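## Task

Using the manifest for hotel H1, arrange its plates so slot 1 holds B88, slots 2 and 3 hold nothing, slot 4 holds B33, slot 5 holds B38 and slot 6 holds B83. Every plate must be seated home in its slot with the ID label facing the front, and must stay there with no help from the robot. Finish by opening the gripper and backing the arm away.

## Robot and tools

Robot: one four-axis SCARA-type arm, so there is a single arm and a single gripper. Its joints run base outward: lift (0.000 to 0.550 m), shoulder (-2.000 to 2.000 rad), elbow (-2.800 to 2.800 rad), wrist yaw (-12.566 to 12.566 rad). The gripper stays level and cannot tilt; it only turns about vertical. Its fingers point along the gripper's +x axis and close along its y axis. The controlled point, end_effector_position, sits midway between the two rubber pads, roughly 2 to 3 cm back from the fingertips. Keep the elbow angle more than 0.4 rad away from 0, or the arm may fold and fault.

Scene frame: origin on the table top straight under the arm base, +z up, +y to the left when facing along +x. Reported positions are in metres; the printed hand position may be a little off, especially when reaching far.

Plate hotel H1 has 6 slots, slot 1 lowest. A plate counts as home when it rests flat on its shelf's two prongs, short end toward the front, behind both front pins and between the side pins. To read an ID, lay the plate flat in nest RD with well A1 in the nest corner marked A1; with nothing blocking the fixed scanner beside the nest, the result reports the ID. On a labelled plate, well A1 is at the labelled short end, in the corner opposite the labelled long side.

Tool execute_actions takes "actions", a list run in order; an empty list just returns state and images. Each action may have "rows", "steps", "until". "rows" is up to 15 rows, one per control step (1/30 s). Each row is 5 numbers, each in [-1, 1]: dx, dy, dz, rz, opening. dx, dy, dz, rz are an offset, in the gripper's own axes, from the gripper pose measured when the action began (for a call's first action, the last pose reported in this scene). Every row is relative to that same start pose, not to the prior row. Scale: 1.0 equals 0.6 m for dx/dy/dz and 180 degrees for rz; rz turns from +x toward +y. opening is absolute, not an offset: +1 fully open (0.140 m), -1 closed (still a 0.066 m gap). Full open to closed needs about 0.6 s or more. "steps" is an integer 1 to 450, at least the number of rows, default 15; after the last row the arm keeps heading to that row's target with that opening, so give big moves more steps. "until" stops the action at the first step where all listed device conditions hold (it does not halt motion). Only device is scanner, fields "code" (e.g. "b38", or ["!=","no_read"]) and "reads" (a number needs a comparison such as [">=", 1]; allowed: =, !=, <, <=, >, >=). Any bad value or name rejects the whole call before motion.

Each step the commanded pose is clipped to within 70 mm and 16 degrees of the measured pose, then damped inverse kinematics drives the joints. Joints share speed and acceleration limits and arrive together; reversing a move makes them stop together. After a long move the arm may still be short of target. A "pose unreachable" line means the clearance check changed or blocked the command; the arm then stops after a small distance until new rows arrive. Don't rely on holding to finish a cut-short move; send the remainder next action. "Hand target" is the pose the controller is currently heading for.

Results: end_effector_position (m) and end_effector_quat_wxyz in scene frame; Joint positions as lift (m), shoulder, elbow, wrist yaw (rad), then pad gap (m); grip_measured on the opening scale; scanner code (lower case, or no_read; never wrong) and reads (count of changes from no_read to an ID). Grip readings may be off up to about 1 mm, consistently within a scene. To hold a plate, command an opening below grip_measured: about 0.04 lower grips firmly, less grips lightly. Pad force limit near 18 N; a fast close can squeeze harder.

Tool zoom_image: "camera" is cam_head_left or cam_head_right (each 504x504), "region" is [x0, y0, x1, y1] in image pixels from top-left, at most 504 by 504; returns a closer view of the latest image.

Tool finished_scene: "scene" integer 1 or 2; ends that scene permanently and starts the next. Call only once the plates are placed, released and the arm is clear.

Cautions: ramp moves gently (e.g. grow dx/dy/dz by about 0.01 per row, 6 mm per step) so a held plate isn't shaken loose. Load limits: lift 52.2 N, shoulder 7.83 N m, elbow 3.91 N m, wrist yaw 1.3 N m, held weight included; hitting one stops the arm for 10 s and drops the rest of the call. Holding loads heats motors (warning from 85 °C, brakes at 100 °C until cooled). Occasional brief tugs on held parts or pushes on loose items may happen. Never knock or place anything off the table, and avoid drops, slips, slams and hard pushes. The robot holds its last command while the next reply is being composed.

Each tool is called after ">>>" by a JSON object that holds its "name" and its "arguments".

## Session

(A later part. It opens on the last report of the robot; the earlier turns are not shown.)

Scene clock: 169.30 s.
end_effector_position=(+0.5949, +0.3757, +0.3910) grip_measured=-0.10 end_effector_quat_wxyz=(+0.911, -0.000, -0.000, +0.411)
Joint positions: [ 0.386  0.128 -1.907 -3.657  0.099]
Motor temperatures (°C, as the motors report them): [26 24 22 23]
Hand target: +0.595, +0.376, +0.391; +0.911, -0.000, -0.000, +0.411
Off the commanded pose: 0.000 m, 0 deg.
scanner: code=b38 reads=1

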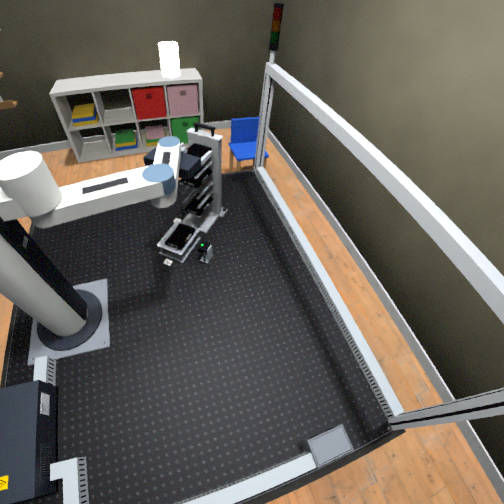

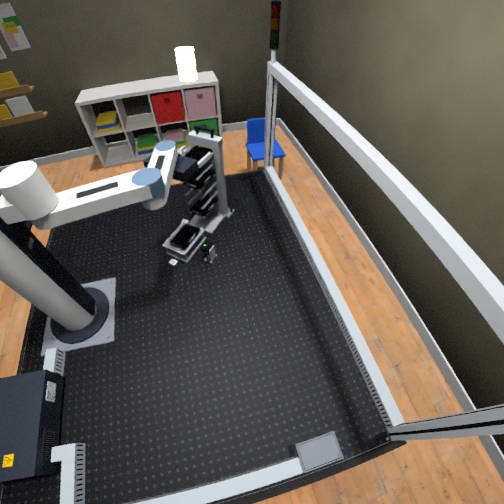

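>>> {"name": "execute_actions", "arguments": {"actions": [{"rows":[[-0.285,0,0,0,-0.1]],"steps":40},{"rows":[[-0.022,-0.0115,-0.5,0.0128,-0.1]],"steps":50},{"rows":[[0,0,0,0,-0.36]],"steps":8},{"rows":[[0,0,0,0,-0.44]],"steps":6},{"rows":[[0,0,0,0,-0.5]],"steps":6},{"rows":[[0,0,0,0,-0.55]],"steps":6},{"rows":[[0,0,0,0,-0.62]],"steps":10}]}}

>>> {"name": "zoom_image", "arguments": {"camera": "cam_head_right", "region": [150, 140, 240, 260]}}

Scene clock: 179.63 s.
end_effector_position=(+0.4781, +0.2330, +0.0909) grip_measured=-0.62 end_effector_quat_wxyz=(+0.903, -0.000, -0.000, +0.429)
Joint positions: [ 0.086 -0.411 -0.984 -4.     0.08 ]
Motor temperatures (°C, as the motors report them): [26 24 22 23]
Hand target: +0.478, +0.233, +0.091; +0.903, -0.000, -0.000, +0.429
Off the commanded pose: 0.000 m, 0 deg.
scanner: code=no_read reads=1

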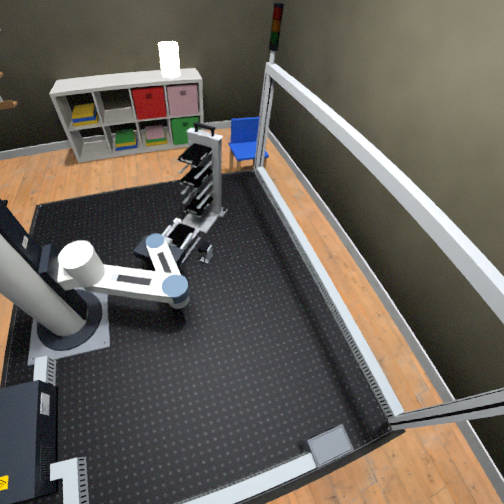

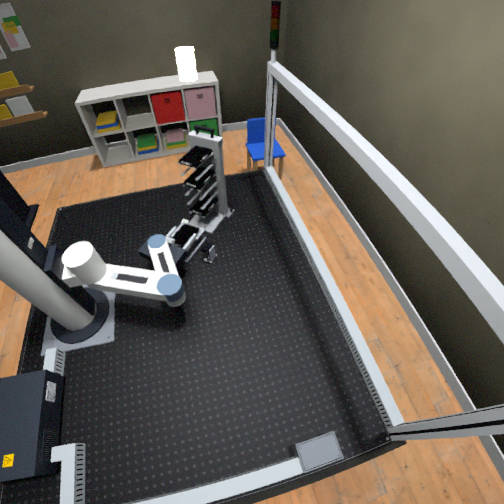

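Region (150, 140, 240, 260) of cam_head_right's 504x504 image, scaled by 4.200, with more detail than that image has; it fills the left 378 columns of this view, and the rest is white.

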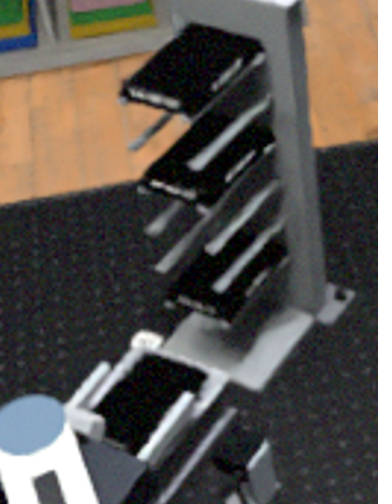

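>>> {"name": "execute_actions", "arguments": {"actions": [{"rows":[[0,0,0,0,0]],"steps":15},{"rows":[[0,0,-0.015,0,0]],"steps":15},{"rows":[[0,0,0,0,-0.2]],"steps":8},{"rows":[[0,0,0,0,-0.26]],"steps":6},{"rows":[[0,0,0,0,-0.32]],"steps":6},{"rows":[[0,0,0,0,-0.37]],"steps":6},{"rows":[[0,0,0,0,-0.42]],"steps":6},{"rows":[[0,0,0,0,-0.46]],"steps":6},{"rows":[[0,0,0,0,-0.5]],"steps":6},{"rows":[[0,0,0,0,-0.54]],"steps":6},{"rows":[[0,0,0,0,-0.58]],"steps":6},{"rows":[[0,0,0,0,-0.62]],"steps":10}]}}

>>> {"name": "zoom_image", "arguments": {"camera": "cam_head_right", "region": [155, 210, 225, 270]}}

Scene clock: 188.97 s.
end_effector_position=(+0.4725, +0.2363, +0.0819) grip_measured=-0.51 end_effector_quat_wxyz=(+0.898, -0.000, -0.000, +0.439)
Joint positions: [ 0.077 -0.403 -0.975 -3.997  0.084]
Motor temperatures (°C, as the motors report them): [26 24 22 23]
Hand target: +0.472, +0.236, +0.082; +0.898, -0.000, -0.000, +0.440
Off the commanded pose: 0.000 m, 0 deg.
scanner: code=no_read reads=1

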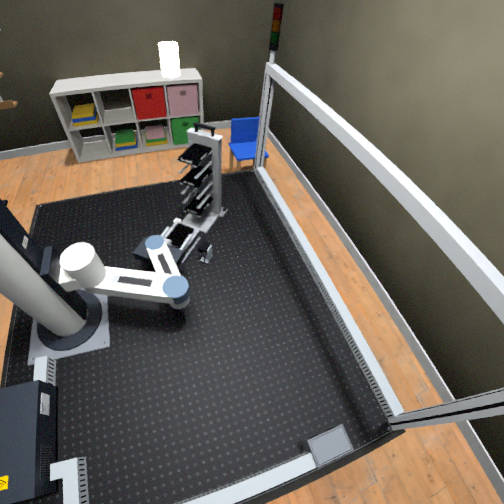

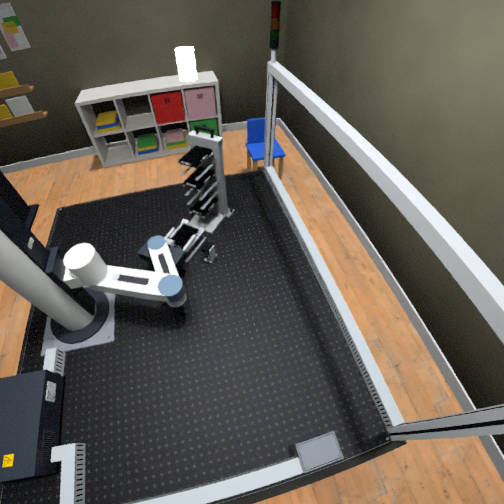

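Region (155, 210, 225, 270) of cam_head_right's 504x504 image, scaled by 7.200, with more detail than that image has; it fills the top 432 rows of this view, and the rest is white.

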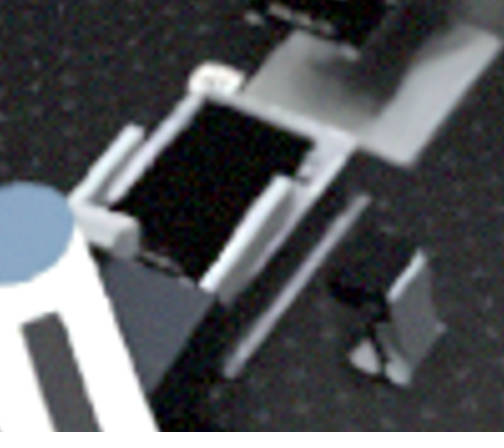

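>>> {"name": "execute_actions", "arguments": {"actions": [{"rows":[[0,0,0,0,-0.2]],"steps":12},{"rows":[[0,-0.002,0.004,-0.004,-0.2]],"steps":12},{"rows":[[0,0,0,0,-0.37]],"steps":6},{"rows":[[0,0,0,0,-0.42]],"steps":6},{"rows":[[0,0,0,0,-0.46]],"steps":6},{"rows":[[0,0,0,0,-0.5]],"steps":6},{"rows":[[0,0,0,0,-0.54]],"steps":6},{"rows":[[0,0,0,0,-0.58]],"steps":6},{"rows":[[0,0,0,0,-0.62]],"steps":10}]}}

>>> {"name": "zoom_image", "arguments": {"camera": "cam_head_right", "region": [155, 210, 225, 270]}}

Scene clock: 200.03 s.
end_effector_position=(+0.4730, +0.2358, +0.0843) grip_measured=-0.54 end_effector_quat_wxyz=(+0.901, -0.000, -0.000, +0.434)
Joint positions: [ 0.079 -0.4   -0.973 -4.011  0.083]
Motor temperatures (°C, as the motors report them): [26 24 22 23]
Hand target: +0.473, +0.236, +0.084; +0.901, -0.000, -0.000, +0.435
Off the commanded pose: 0.000 m, 0 deg.
scanner: code=no_read reads=1

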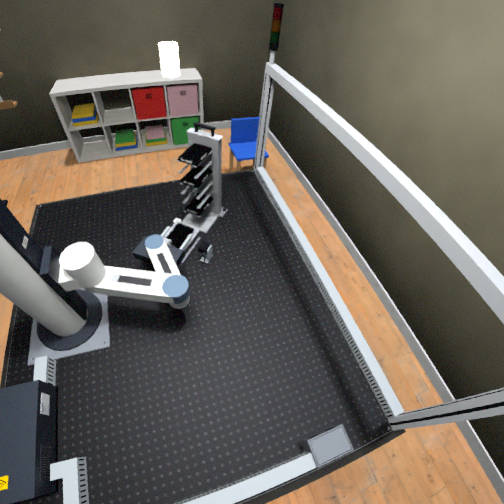

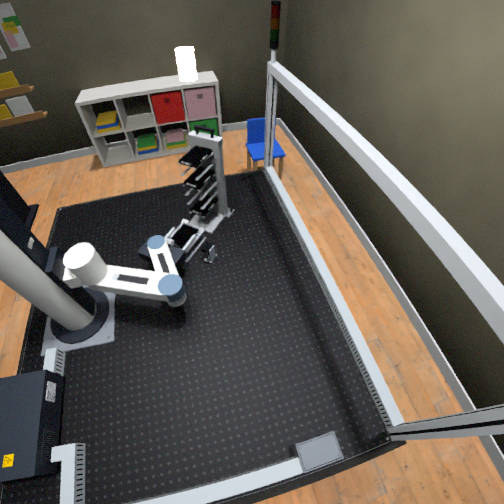

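Region (155, 210, 225, 270) of cam_head_right's 504x504 image, scaled by 7.200, with more detail than that image has; it fills the top 432 rows of this view, and the rest is white.

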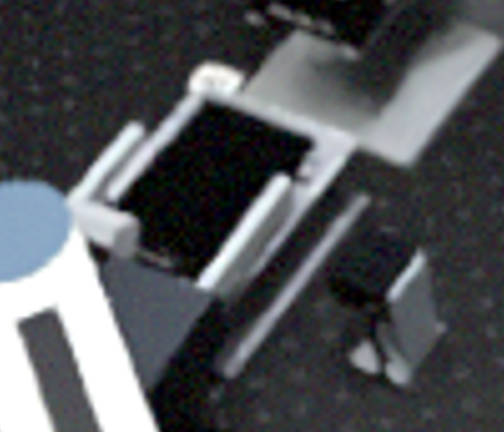

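>>> {"name": "execute_actions", "arguments": {"actions": [{"rows":[[0,0,0,0,-0.3]],"steps":10},{"rows":[[0,0.001,-0.002,-0.013,-0.3]],"steps":15},{"rows":[[0,0,0,0,-0.42]],"steps":6},{"rows":[[0,0,0,0,-0.46]],"steps":6},{"rows":[[0,0,0,0,-0.5]],"steps":6},{"rows":[[0,0,0,0,-0.54]],"steps":6},{"rows":[[0,0,0,0,-0.58]],"steps":6},{"rows":[[0,0,0,0,-0.62]],"steps":10}]}}

Scene clock: 206.60 s.
end_effector_position=(+0.4726, +0.2361, +0.0831) grip_measured=-0.56 end_effector_quat_wxyz=(+0.910, -0.000, -0.000, +0.415)
Joint positions: [ 0.078 -0.379 -0.964 -4.083  0.082]
Motor temperatures (°C, as the motors report them): [26 24 22 23]
Hand target: +0.473, +0.236, +0.083; +0.910, -0.000, -0.000, +0.415
Off the commanded pose: 0.000 m, 0 deg.
scanner: code=no_read reads=1

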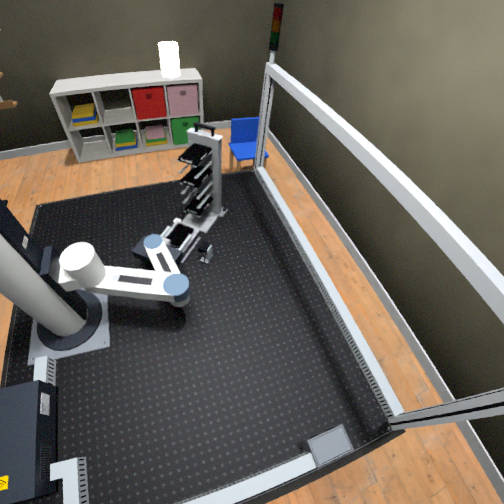

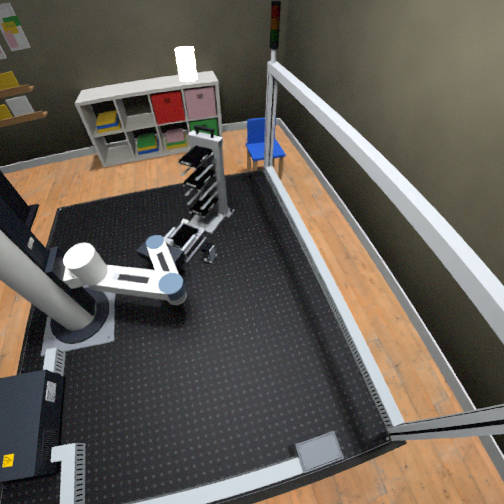

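>>> {"name": "execute_actions", "arguments": {"actions": [{"rows":[[0,0,0.005,0,-0.62],[0,0,0.015,0,-0.62],[0,0,0.03,0,-0.62],[0,0,0.06,0,-0.62],[0,0,0.445,-0.002,-0.62]],"steps":45},{"rows":[[0.01,0,0,0,-0.62],[0.02,0,0,0,-0.62],[0.04,0,0,0,-0.62],[0.07,0,0,0,-0.62],[0.1,0,0,0,-0.62],[0.31,0,0,0,-0.62]],"steps":45},{"rows":[[0,0,-0.004,0,-0.62],[0,0,-0.008,0,-0.62],[0,0,-0.012,0,-0.62],[0,0,-0.016,0,-0.62],[0,0,-0.02,0,-0.62]],"steps":18},{"rows":[[0,0,0,0,-0.1]],"steps":15},{"rows":[[-0.31,0,0,0,-0.1]],"steps":40},{"rows":[[0,0,-0.095,0,-0.1]],"steps":20}]}}

>>> {"name": "zoom_image", "arguments": {"camera": "cam_head_left", "region": [170, 140, 230, 190]}}

Scene clock: 219.97 s.
end_effector_position=(+0.4721, +0.2350, +0.2811) grip_measured=-0.10 end_effector_quat_wxyz=(+0.911, -0.000, -0.000, +0.413)
Joint positions: [ 0.276 -0.38  -0.959 -4.094  0.099]
Motor temperatures (°C, as the motors report them): [26 24 23 23]
Hand target: +0.472, +0.235, +0.281; +0.911, -0.000, -0.000, +0.413
Off the commanded pose: 0.000 m, 0 deg.
scanner: code=no_read reads=1

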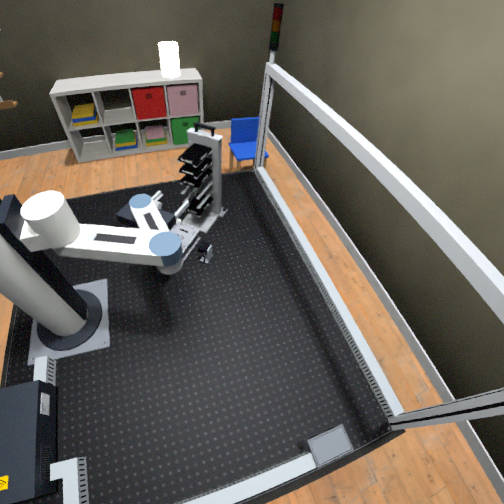

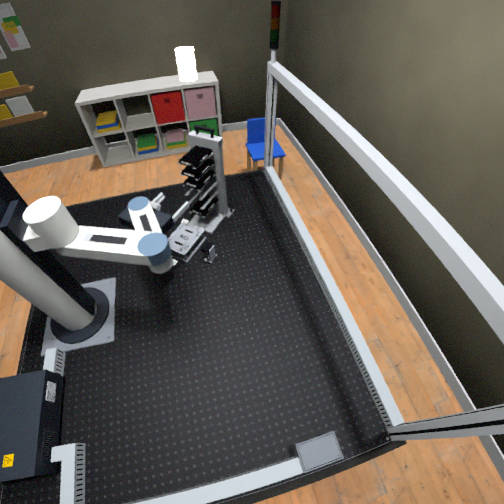

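Region (170, 140, 230, 190) of cam_head_left's 504x504 image, scaled by 8.400, with more detail than that image has.

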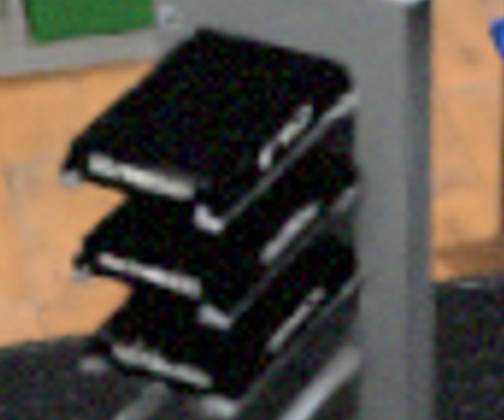

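>>> {"name": "execute_actions", "arguments": {"actions": [{"rows":[[0.305,0,0,0,-0.1]],"steps":40},{"rows":[[0,0,0,0,-0.45]],"steps":10},{"rows":[[0,0,0,0,-0.5]],"steps":5},{"rows":[[0,0,0,0,-0.55]],"steps":5},{"rows":[[0,0,0,0,-0.62]],"steps":10},{"rows":[[0,0,0.005,0,-0.62],[0,0,0.012,0,-0.62],[0,0,0.02,0,-0.62]],"steps":15},{"rows":[[-0.01,0,0,0,-0.62],[-0.02,0,0,0,-0.62],[-0.04,0,0,0,-0.62],[-0.07,0,0,0,-0.62],[-0.1,0,0,0,-0.62],[-0.307,0,0,0,-0.62]],"steps":45},{"rows":[[0,0,-0.01,0,-0.62],[0,0,-0.03,0,-0.62],[0,0,-0.06,0,-0.62],[0,0,-0.325,0,-0.62]],"steps":40},{"rows":[[0,0,-0.003,0,-0.62],[0,0,-0.006,0,-0.62],[0,0,-0.009,0,-0.62],[0,0,-0.012,0,-0.62],[0,0,-0.015,0,-0.62],[0,0,-0.018,0,-0.62],[0,0,-0.021,0,-0.62]],"steps":18},{"rows":[[0,0,0,0,-0.1]],"steps":15},{"rows":[[0,0,0.055,0,-0.1]],"steps":25}]}}

Scene clock: 238.67 s.
end_effector_position=(+0.4715, +0.2342, +0.1184) grip_measured=-0.10 end_effector_quat_wxyz=(+0.911, -0.000, -0.000, +0.413)
Joint positions: [ 0.113 -0.382 -0.955 -4.096  0.099]
Motor temperatures (°C, as the motors report them): [26 24 22 23]
Hand target: +0.472, +0.234, +0.118; +0.911, -0.000, -0.000, +0.412
Off the commanded pose: 0.000 m, 0 deg.
scanner: code=b33 reads=2

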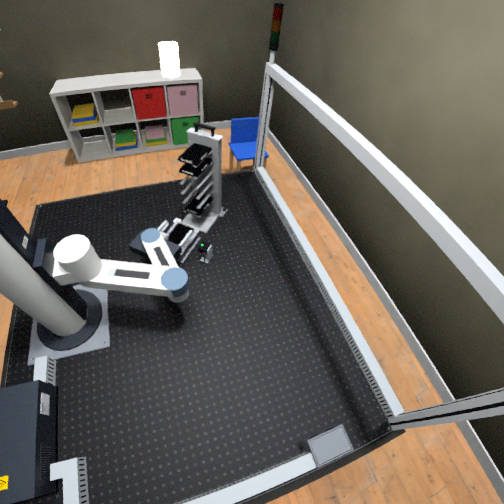

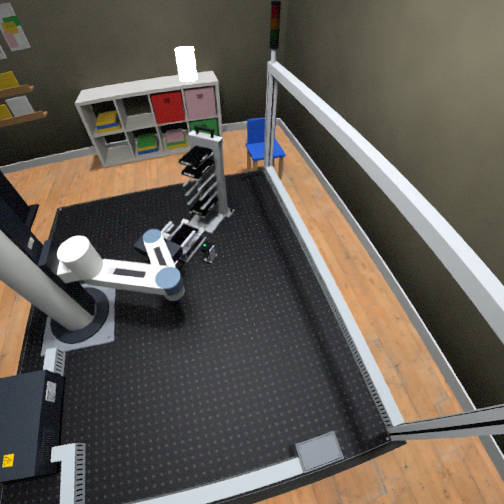

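Return it to slot 4, then grip slot 1 (z≈.117).

>>> {"name": "execute_actions", "arguments": {"actions": [{"rows":[[0,0,-0.059,0,-0.1]],"steps":20},{"rows":[[0,0,0,0,-0.45]],"steps":10},{"rows":[[0,0,0,0,-0.5]],"steps":5},{"rows":[[0,0,0,0,-0.55]],"steps":5},{"rows":[[0,0,0,0,-0.62]],"steps":10},{"rows":[[0,0,0.005,0,-0.62],[0,0,0.015,0,-0.62],[0,0,0.03,0,-0.62],[0,0,0.06,0,-0.62],[0,0,0.353,0,-0.62]],"steps":40},{"rows":[[0.01,0,0,0,-0.62],[0.02,0,0,0,-0.62],[0.04,0,0,0,-0.62],[0.07,0,0,0,-0.62],[0.1,0,0,0,-0.62],[0.307,0,0,0,-0.62]],"steps":45},{"rows":[[0,0,-0.004,0,-0.62],[0,0,-0.008,0,-0.62],[0,0,-0.012,0,-0.62],[0,0,-0.016,0,-0.62],[0,0,-0.02,0,-0.62]],"steps":18},{"rows":[[0,0,0,0,-0.1]],"steps":15},{"rows":[[-0.2,0,0,0,-0.1]],"steps":30},{"rows":[[0,0,-0.276,0,-0.1]],"steps":32},{"rows":[[0.2,0,0,0,-0.1]],"steps":35},{"rows":[[0,0,0,0,-0.3]],"steps":8},{"rows":[[0,0,0,0,-0.4]],"steps":6},{"rows":[[0,0,0,0,-0.45]],"steps":5},{"rows":[[0,0,0,0,-0.5]],"steps":5},{"rows":[[0,0,0,0,-0.55]],"steps":5},{"rows":[[0,0,0,0,-0.62]],"steps":10}]}}

>>> {"name": "zoom_image", "arguments": {"camera": "cam_head_left", "region": [160, 140, 240, 230]}}

Scene clock: 262.57 s.
end_effector_position=(+0.5927, +0.3727, +0.1171) grip_measured=-0.48 end_effector_quat_wxyz=(+0.911, -0.000, -0.000, +0.413)
Joint positions: [ 0.112  0.115 -1.884 -3.664  0.085]
Motor temperatures (°C, as the motors report them): [26 24 22 23]
Hand target: +0.593, +0.373, +0.117; +0.911, -0.000, -0.000, +0.413
Off the commanded pose: 0.000 m, 0 deg.
scanner: code=no_read reads=2

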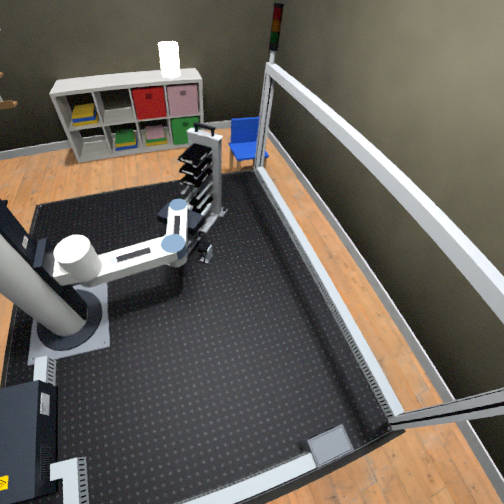

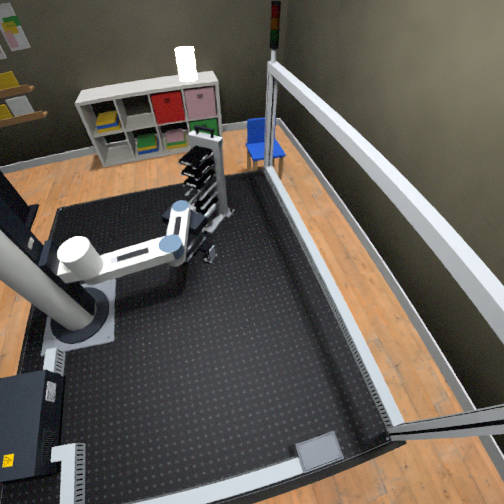

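Region (160, 140, 240, 230) of cam_head_left's 504x504 image, scaled by 5.600, with more detail than that image has.

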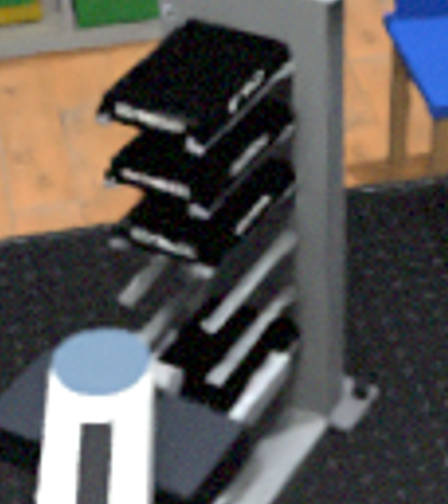

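>>> {"name": "execute_actions", "arguments": {"actions": [{"rows":[[0,0,0,0,-0.3]],"steps":10},{"rows":[[0,0,0.01,0,-0.3]],"steps":12},{"rows":[[0,0,0,0,-0.5]],"steps":8},{"rows":[[0,0,0,0,-0.55]],"steps":5},{"rows":[[0,0,0,0,-0.62]],"steps":10},{"rows":[[0,0,0.005,0,-0.62],[0,0,0.012,0,-0.62],[0,0,0.02,0,-0.62]],"steps":15},{"rows":[[-0.01,0,0,0,-0.62],[-0.02,0,0,0,-0.62],[-0.04,0,0,0,-0.62],[-0.07,0,0,0,-0.62],[-0.1,0,0,0,-0.62],[-0.307,0,0,0,-0.62]],"steps":45},{"rows":[[0,0,-0.01,0,-0.62],[0,0,-0.03,0,-0.62],[0,0,-0.063,0,-0.62]],"steps":18},{"rows":[[0,0,-0.003,0,-0.62],[0,0,-0.006,0,-0.62],[0,0,-0.009,0,-0.62],[0,0,-0.012,0,-0.62],[0,0,-0.015,0,-0.62],[0,0,-0.018,0,-0.62],[0,0,-0.021,0,-0.62]],"steps":18},{"rows":[[0,0,0,0,-0.1]],"steps":15},{"rows":[[0,0,0.055,0,-0.1]],"steps":25}]}}

Scene clock: 278.93 s.
end_effector_position=(+0.4713, +0.2343, +0.1183) grip_measured=-0.10 end_effector_quat_wxyz=(+0.911, -0.000, -0.000, +0.413)
Joint positions: [ 0.113 -0.382 -0.954 -4.097  0.099]
Motor temperatures (°C, as the motors report them): [26 24 22 23]
Hand target: +0.471, +0.234, +0.118; +0.911, -0.000, -0.000, +0.413
Off the commanded pose: 0.000 m, 0 deg.
scanner: code=b83 reads=3

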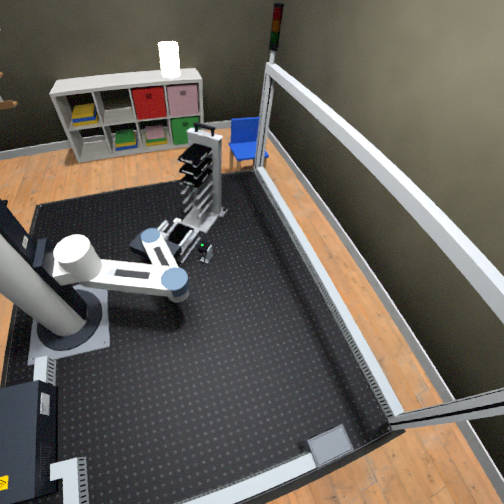

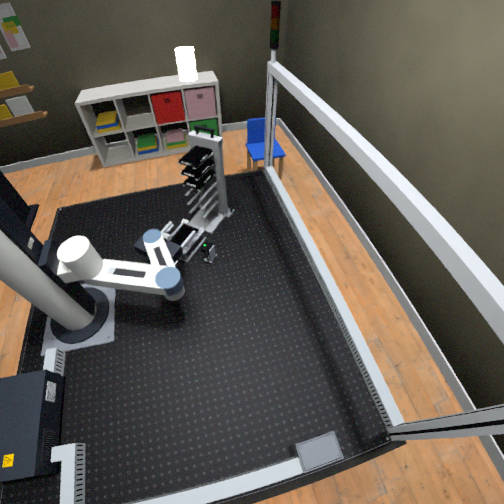

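>>> {"name": "execute_actions", "arguments": {"actions": [{"rows":[[0,0,0.452,0,-0.1]],"steps":42},{"rows":[[0.307,0,0,0,-0.1]],"steps":40},{"rows":[[0,0,0,0,-0.47]],"steps":10},{"rows":[[0,0,0,0,-0.55]],"steps":5},{"rows":[[0,0,0,0,-0.62]],"steps":10},{"rows":[[0,0,0.005,0,-0.62],[0,0,0.012,0,-0.62],[0,0,0.02,0,-0.62]],"steps":15},{"rows":[[-0.01,0,0,0,-0.62],[-0.02,0,0,0,-0.62],[-0.04,0,0,0,-0.62],[-0.07,0,0,0,-0.62],[-0.1,0,0,0,-0.62],[-0.25,0,0,0,-0.62]],"steps":40},{"rows":[[0,0,-0.01,0,-0.62],[0,0,-0.03,0,-0.62],[0,0,-0.06,0,-0.62],[0,0,-0.44,0,-0.62]],"steps":45},{"rows":[[0.01,0,0,0,-0.62],[0.02,0,0,0,-0.62],[0.04,0,0,0,-0.62],[0.07,0,0,0,-0.62],[0.1,0,0,0,-0.62],[0.25,0,0,0,-0.62]],"steps":40},{"rows":[[0,0,-0.004,0,-0.62],[0,0,-0.008,0,-0.62],[0,0,-0.012,0,-0.62],[0,0,-0.016,0,-0.62],[0,0,-0.02,0,-0.62],[0,0,-0.023,0,-0.62]],"steps":18},{"rows":[[0,0,0,0,-0.1]],"steps":15},{"rows":[[-0.307,0,0,0,-0.1]],"steps":40},{"rows":[[0,0,-0.067,0,-0.1]],"steps":22},{"rows":[[0,0,0,0,-0.47]],"steps":10},{"rows":[[0,0,0,0,-0.55]],"steps":5},{"rows":[[0,0,0,0,-0.62]],"steps":10}]}}

>>> {"name": "execute_actions", "arguments": {"actions": [{"rows":[[0,0,0.005,0,-0.62],[0,0,0.015,0,-0.62],[0,0,0.03,0,-0.62],[0,0,0.06,0,-0.62],[0,0,0.533,0,-0.62]],"steps":50},{"rows":[[0.01,0,0,0,-0.62],[0.02,0,0,0,-0.62],[0.04,0,0,0,-0.62],[0.07,0,0,0,-0.62],[0.1,0,0,0,-0.62],[0.307,0,0,0,-0.62]],"steps":45},{"rows":[[0,0,-0.004,0,-0.62],[0,0,-0.008,0,-0.62],[0,0,-0.012,0,-0.62],[0,0,-0.016,0,-0.62],[0,0,-0.02,0,-0.62]],"steps":18},{"rows":[[0,0,0,0,-0.1]],"steps":15},{"rows":[[-0.33,0,0,0,-0.1]],"steps":35}]}}

>>> {"name": "zoom_image", "arguments": {"camera": "cam_head_left", "region": [160, 140, 240, 230]}}

Scene clock: 315.70 s.
end_effector_position=(+0.4711, +0.2343, +0.0833) grip_measured=-0.56 end_effector_quat_wxyz=(+0.911, -0.000, -0.000, +0.413)
Joint positions: [ 0.078 -0.382 -0.953 -4.097  0.082]
Motor temperatures (°C, as the motors report them): [26 24 22 23]
Hand target: +0.471, +0.234, +0.083; +0.911, -0.000, -0.000, +0.413
Off the commanded pose: 0.000 m, 0 deg.
scanner: code=no_read reads=3

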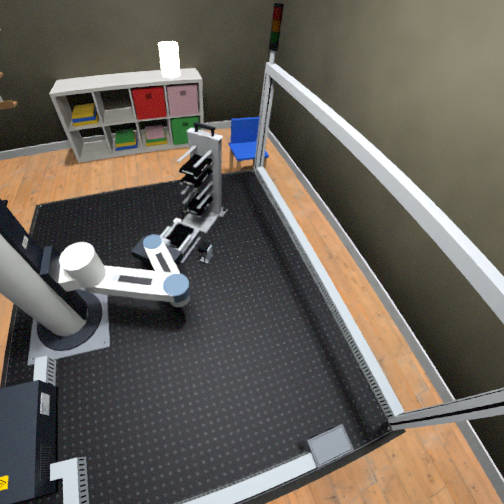

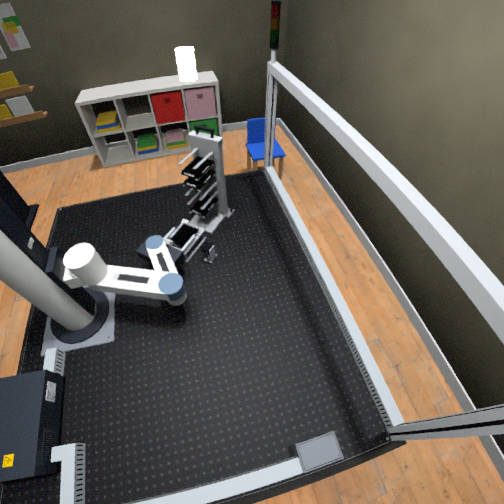

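Scene clock: 321.13 s.
end_effector_position=(+0.4618, +0.2236, +0.3911) grip_measured=-0.10 end_effector_quat_wxyz=(+0.911, -0.000, -0.000, +0.413)
Joint positions: [ 0.386 -0.418 -0.894 -4.119  0.099]
Motor temperatures (°C, as the motors report them): [26 24 22 23]
Hand target: +0.462, +0.224, +0.391; +0.911, -0.000, -0.000, +0.413
Off the commanded pose: 0.000 m, 0 deg.
scanner: code=no_read reads=3

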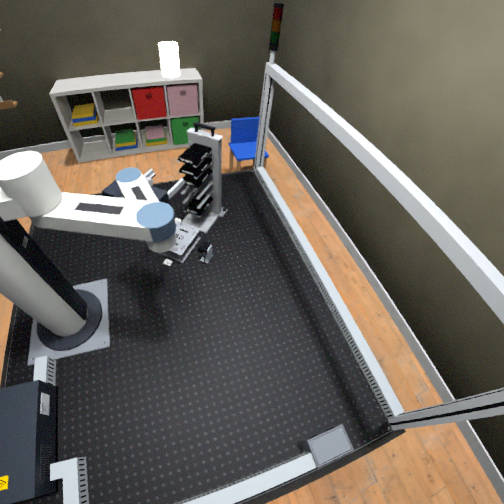

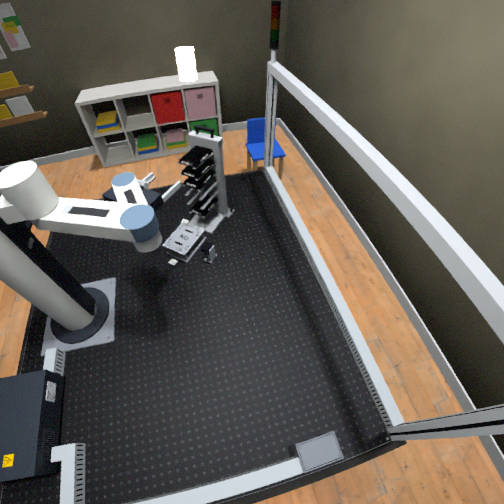

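Region (160, 140, 240, 230) of cam_head_left's 504x504 image, scaled by 5.600, with more detail than that image has.

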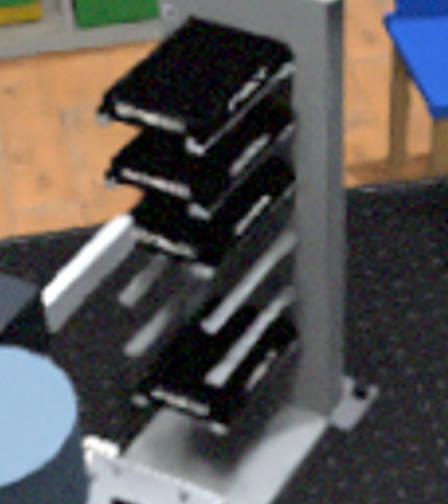

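>>> {"name": "finished_scene", "arguments": {"scene": 1}}

The scene is finished: the task was done.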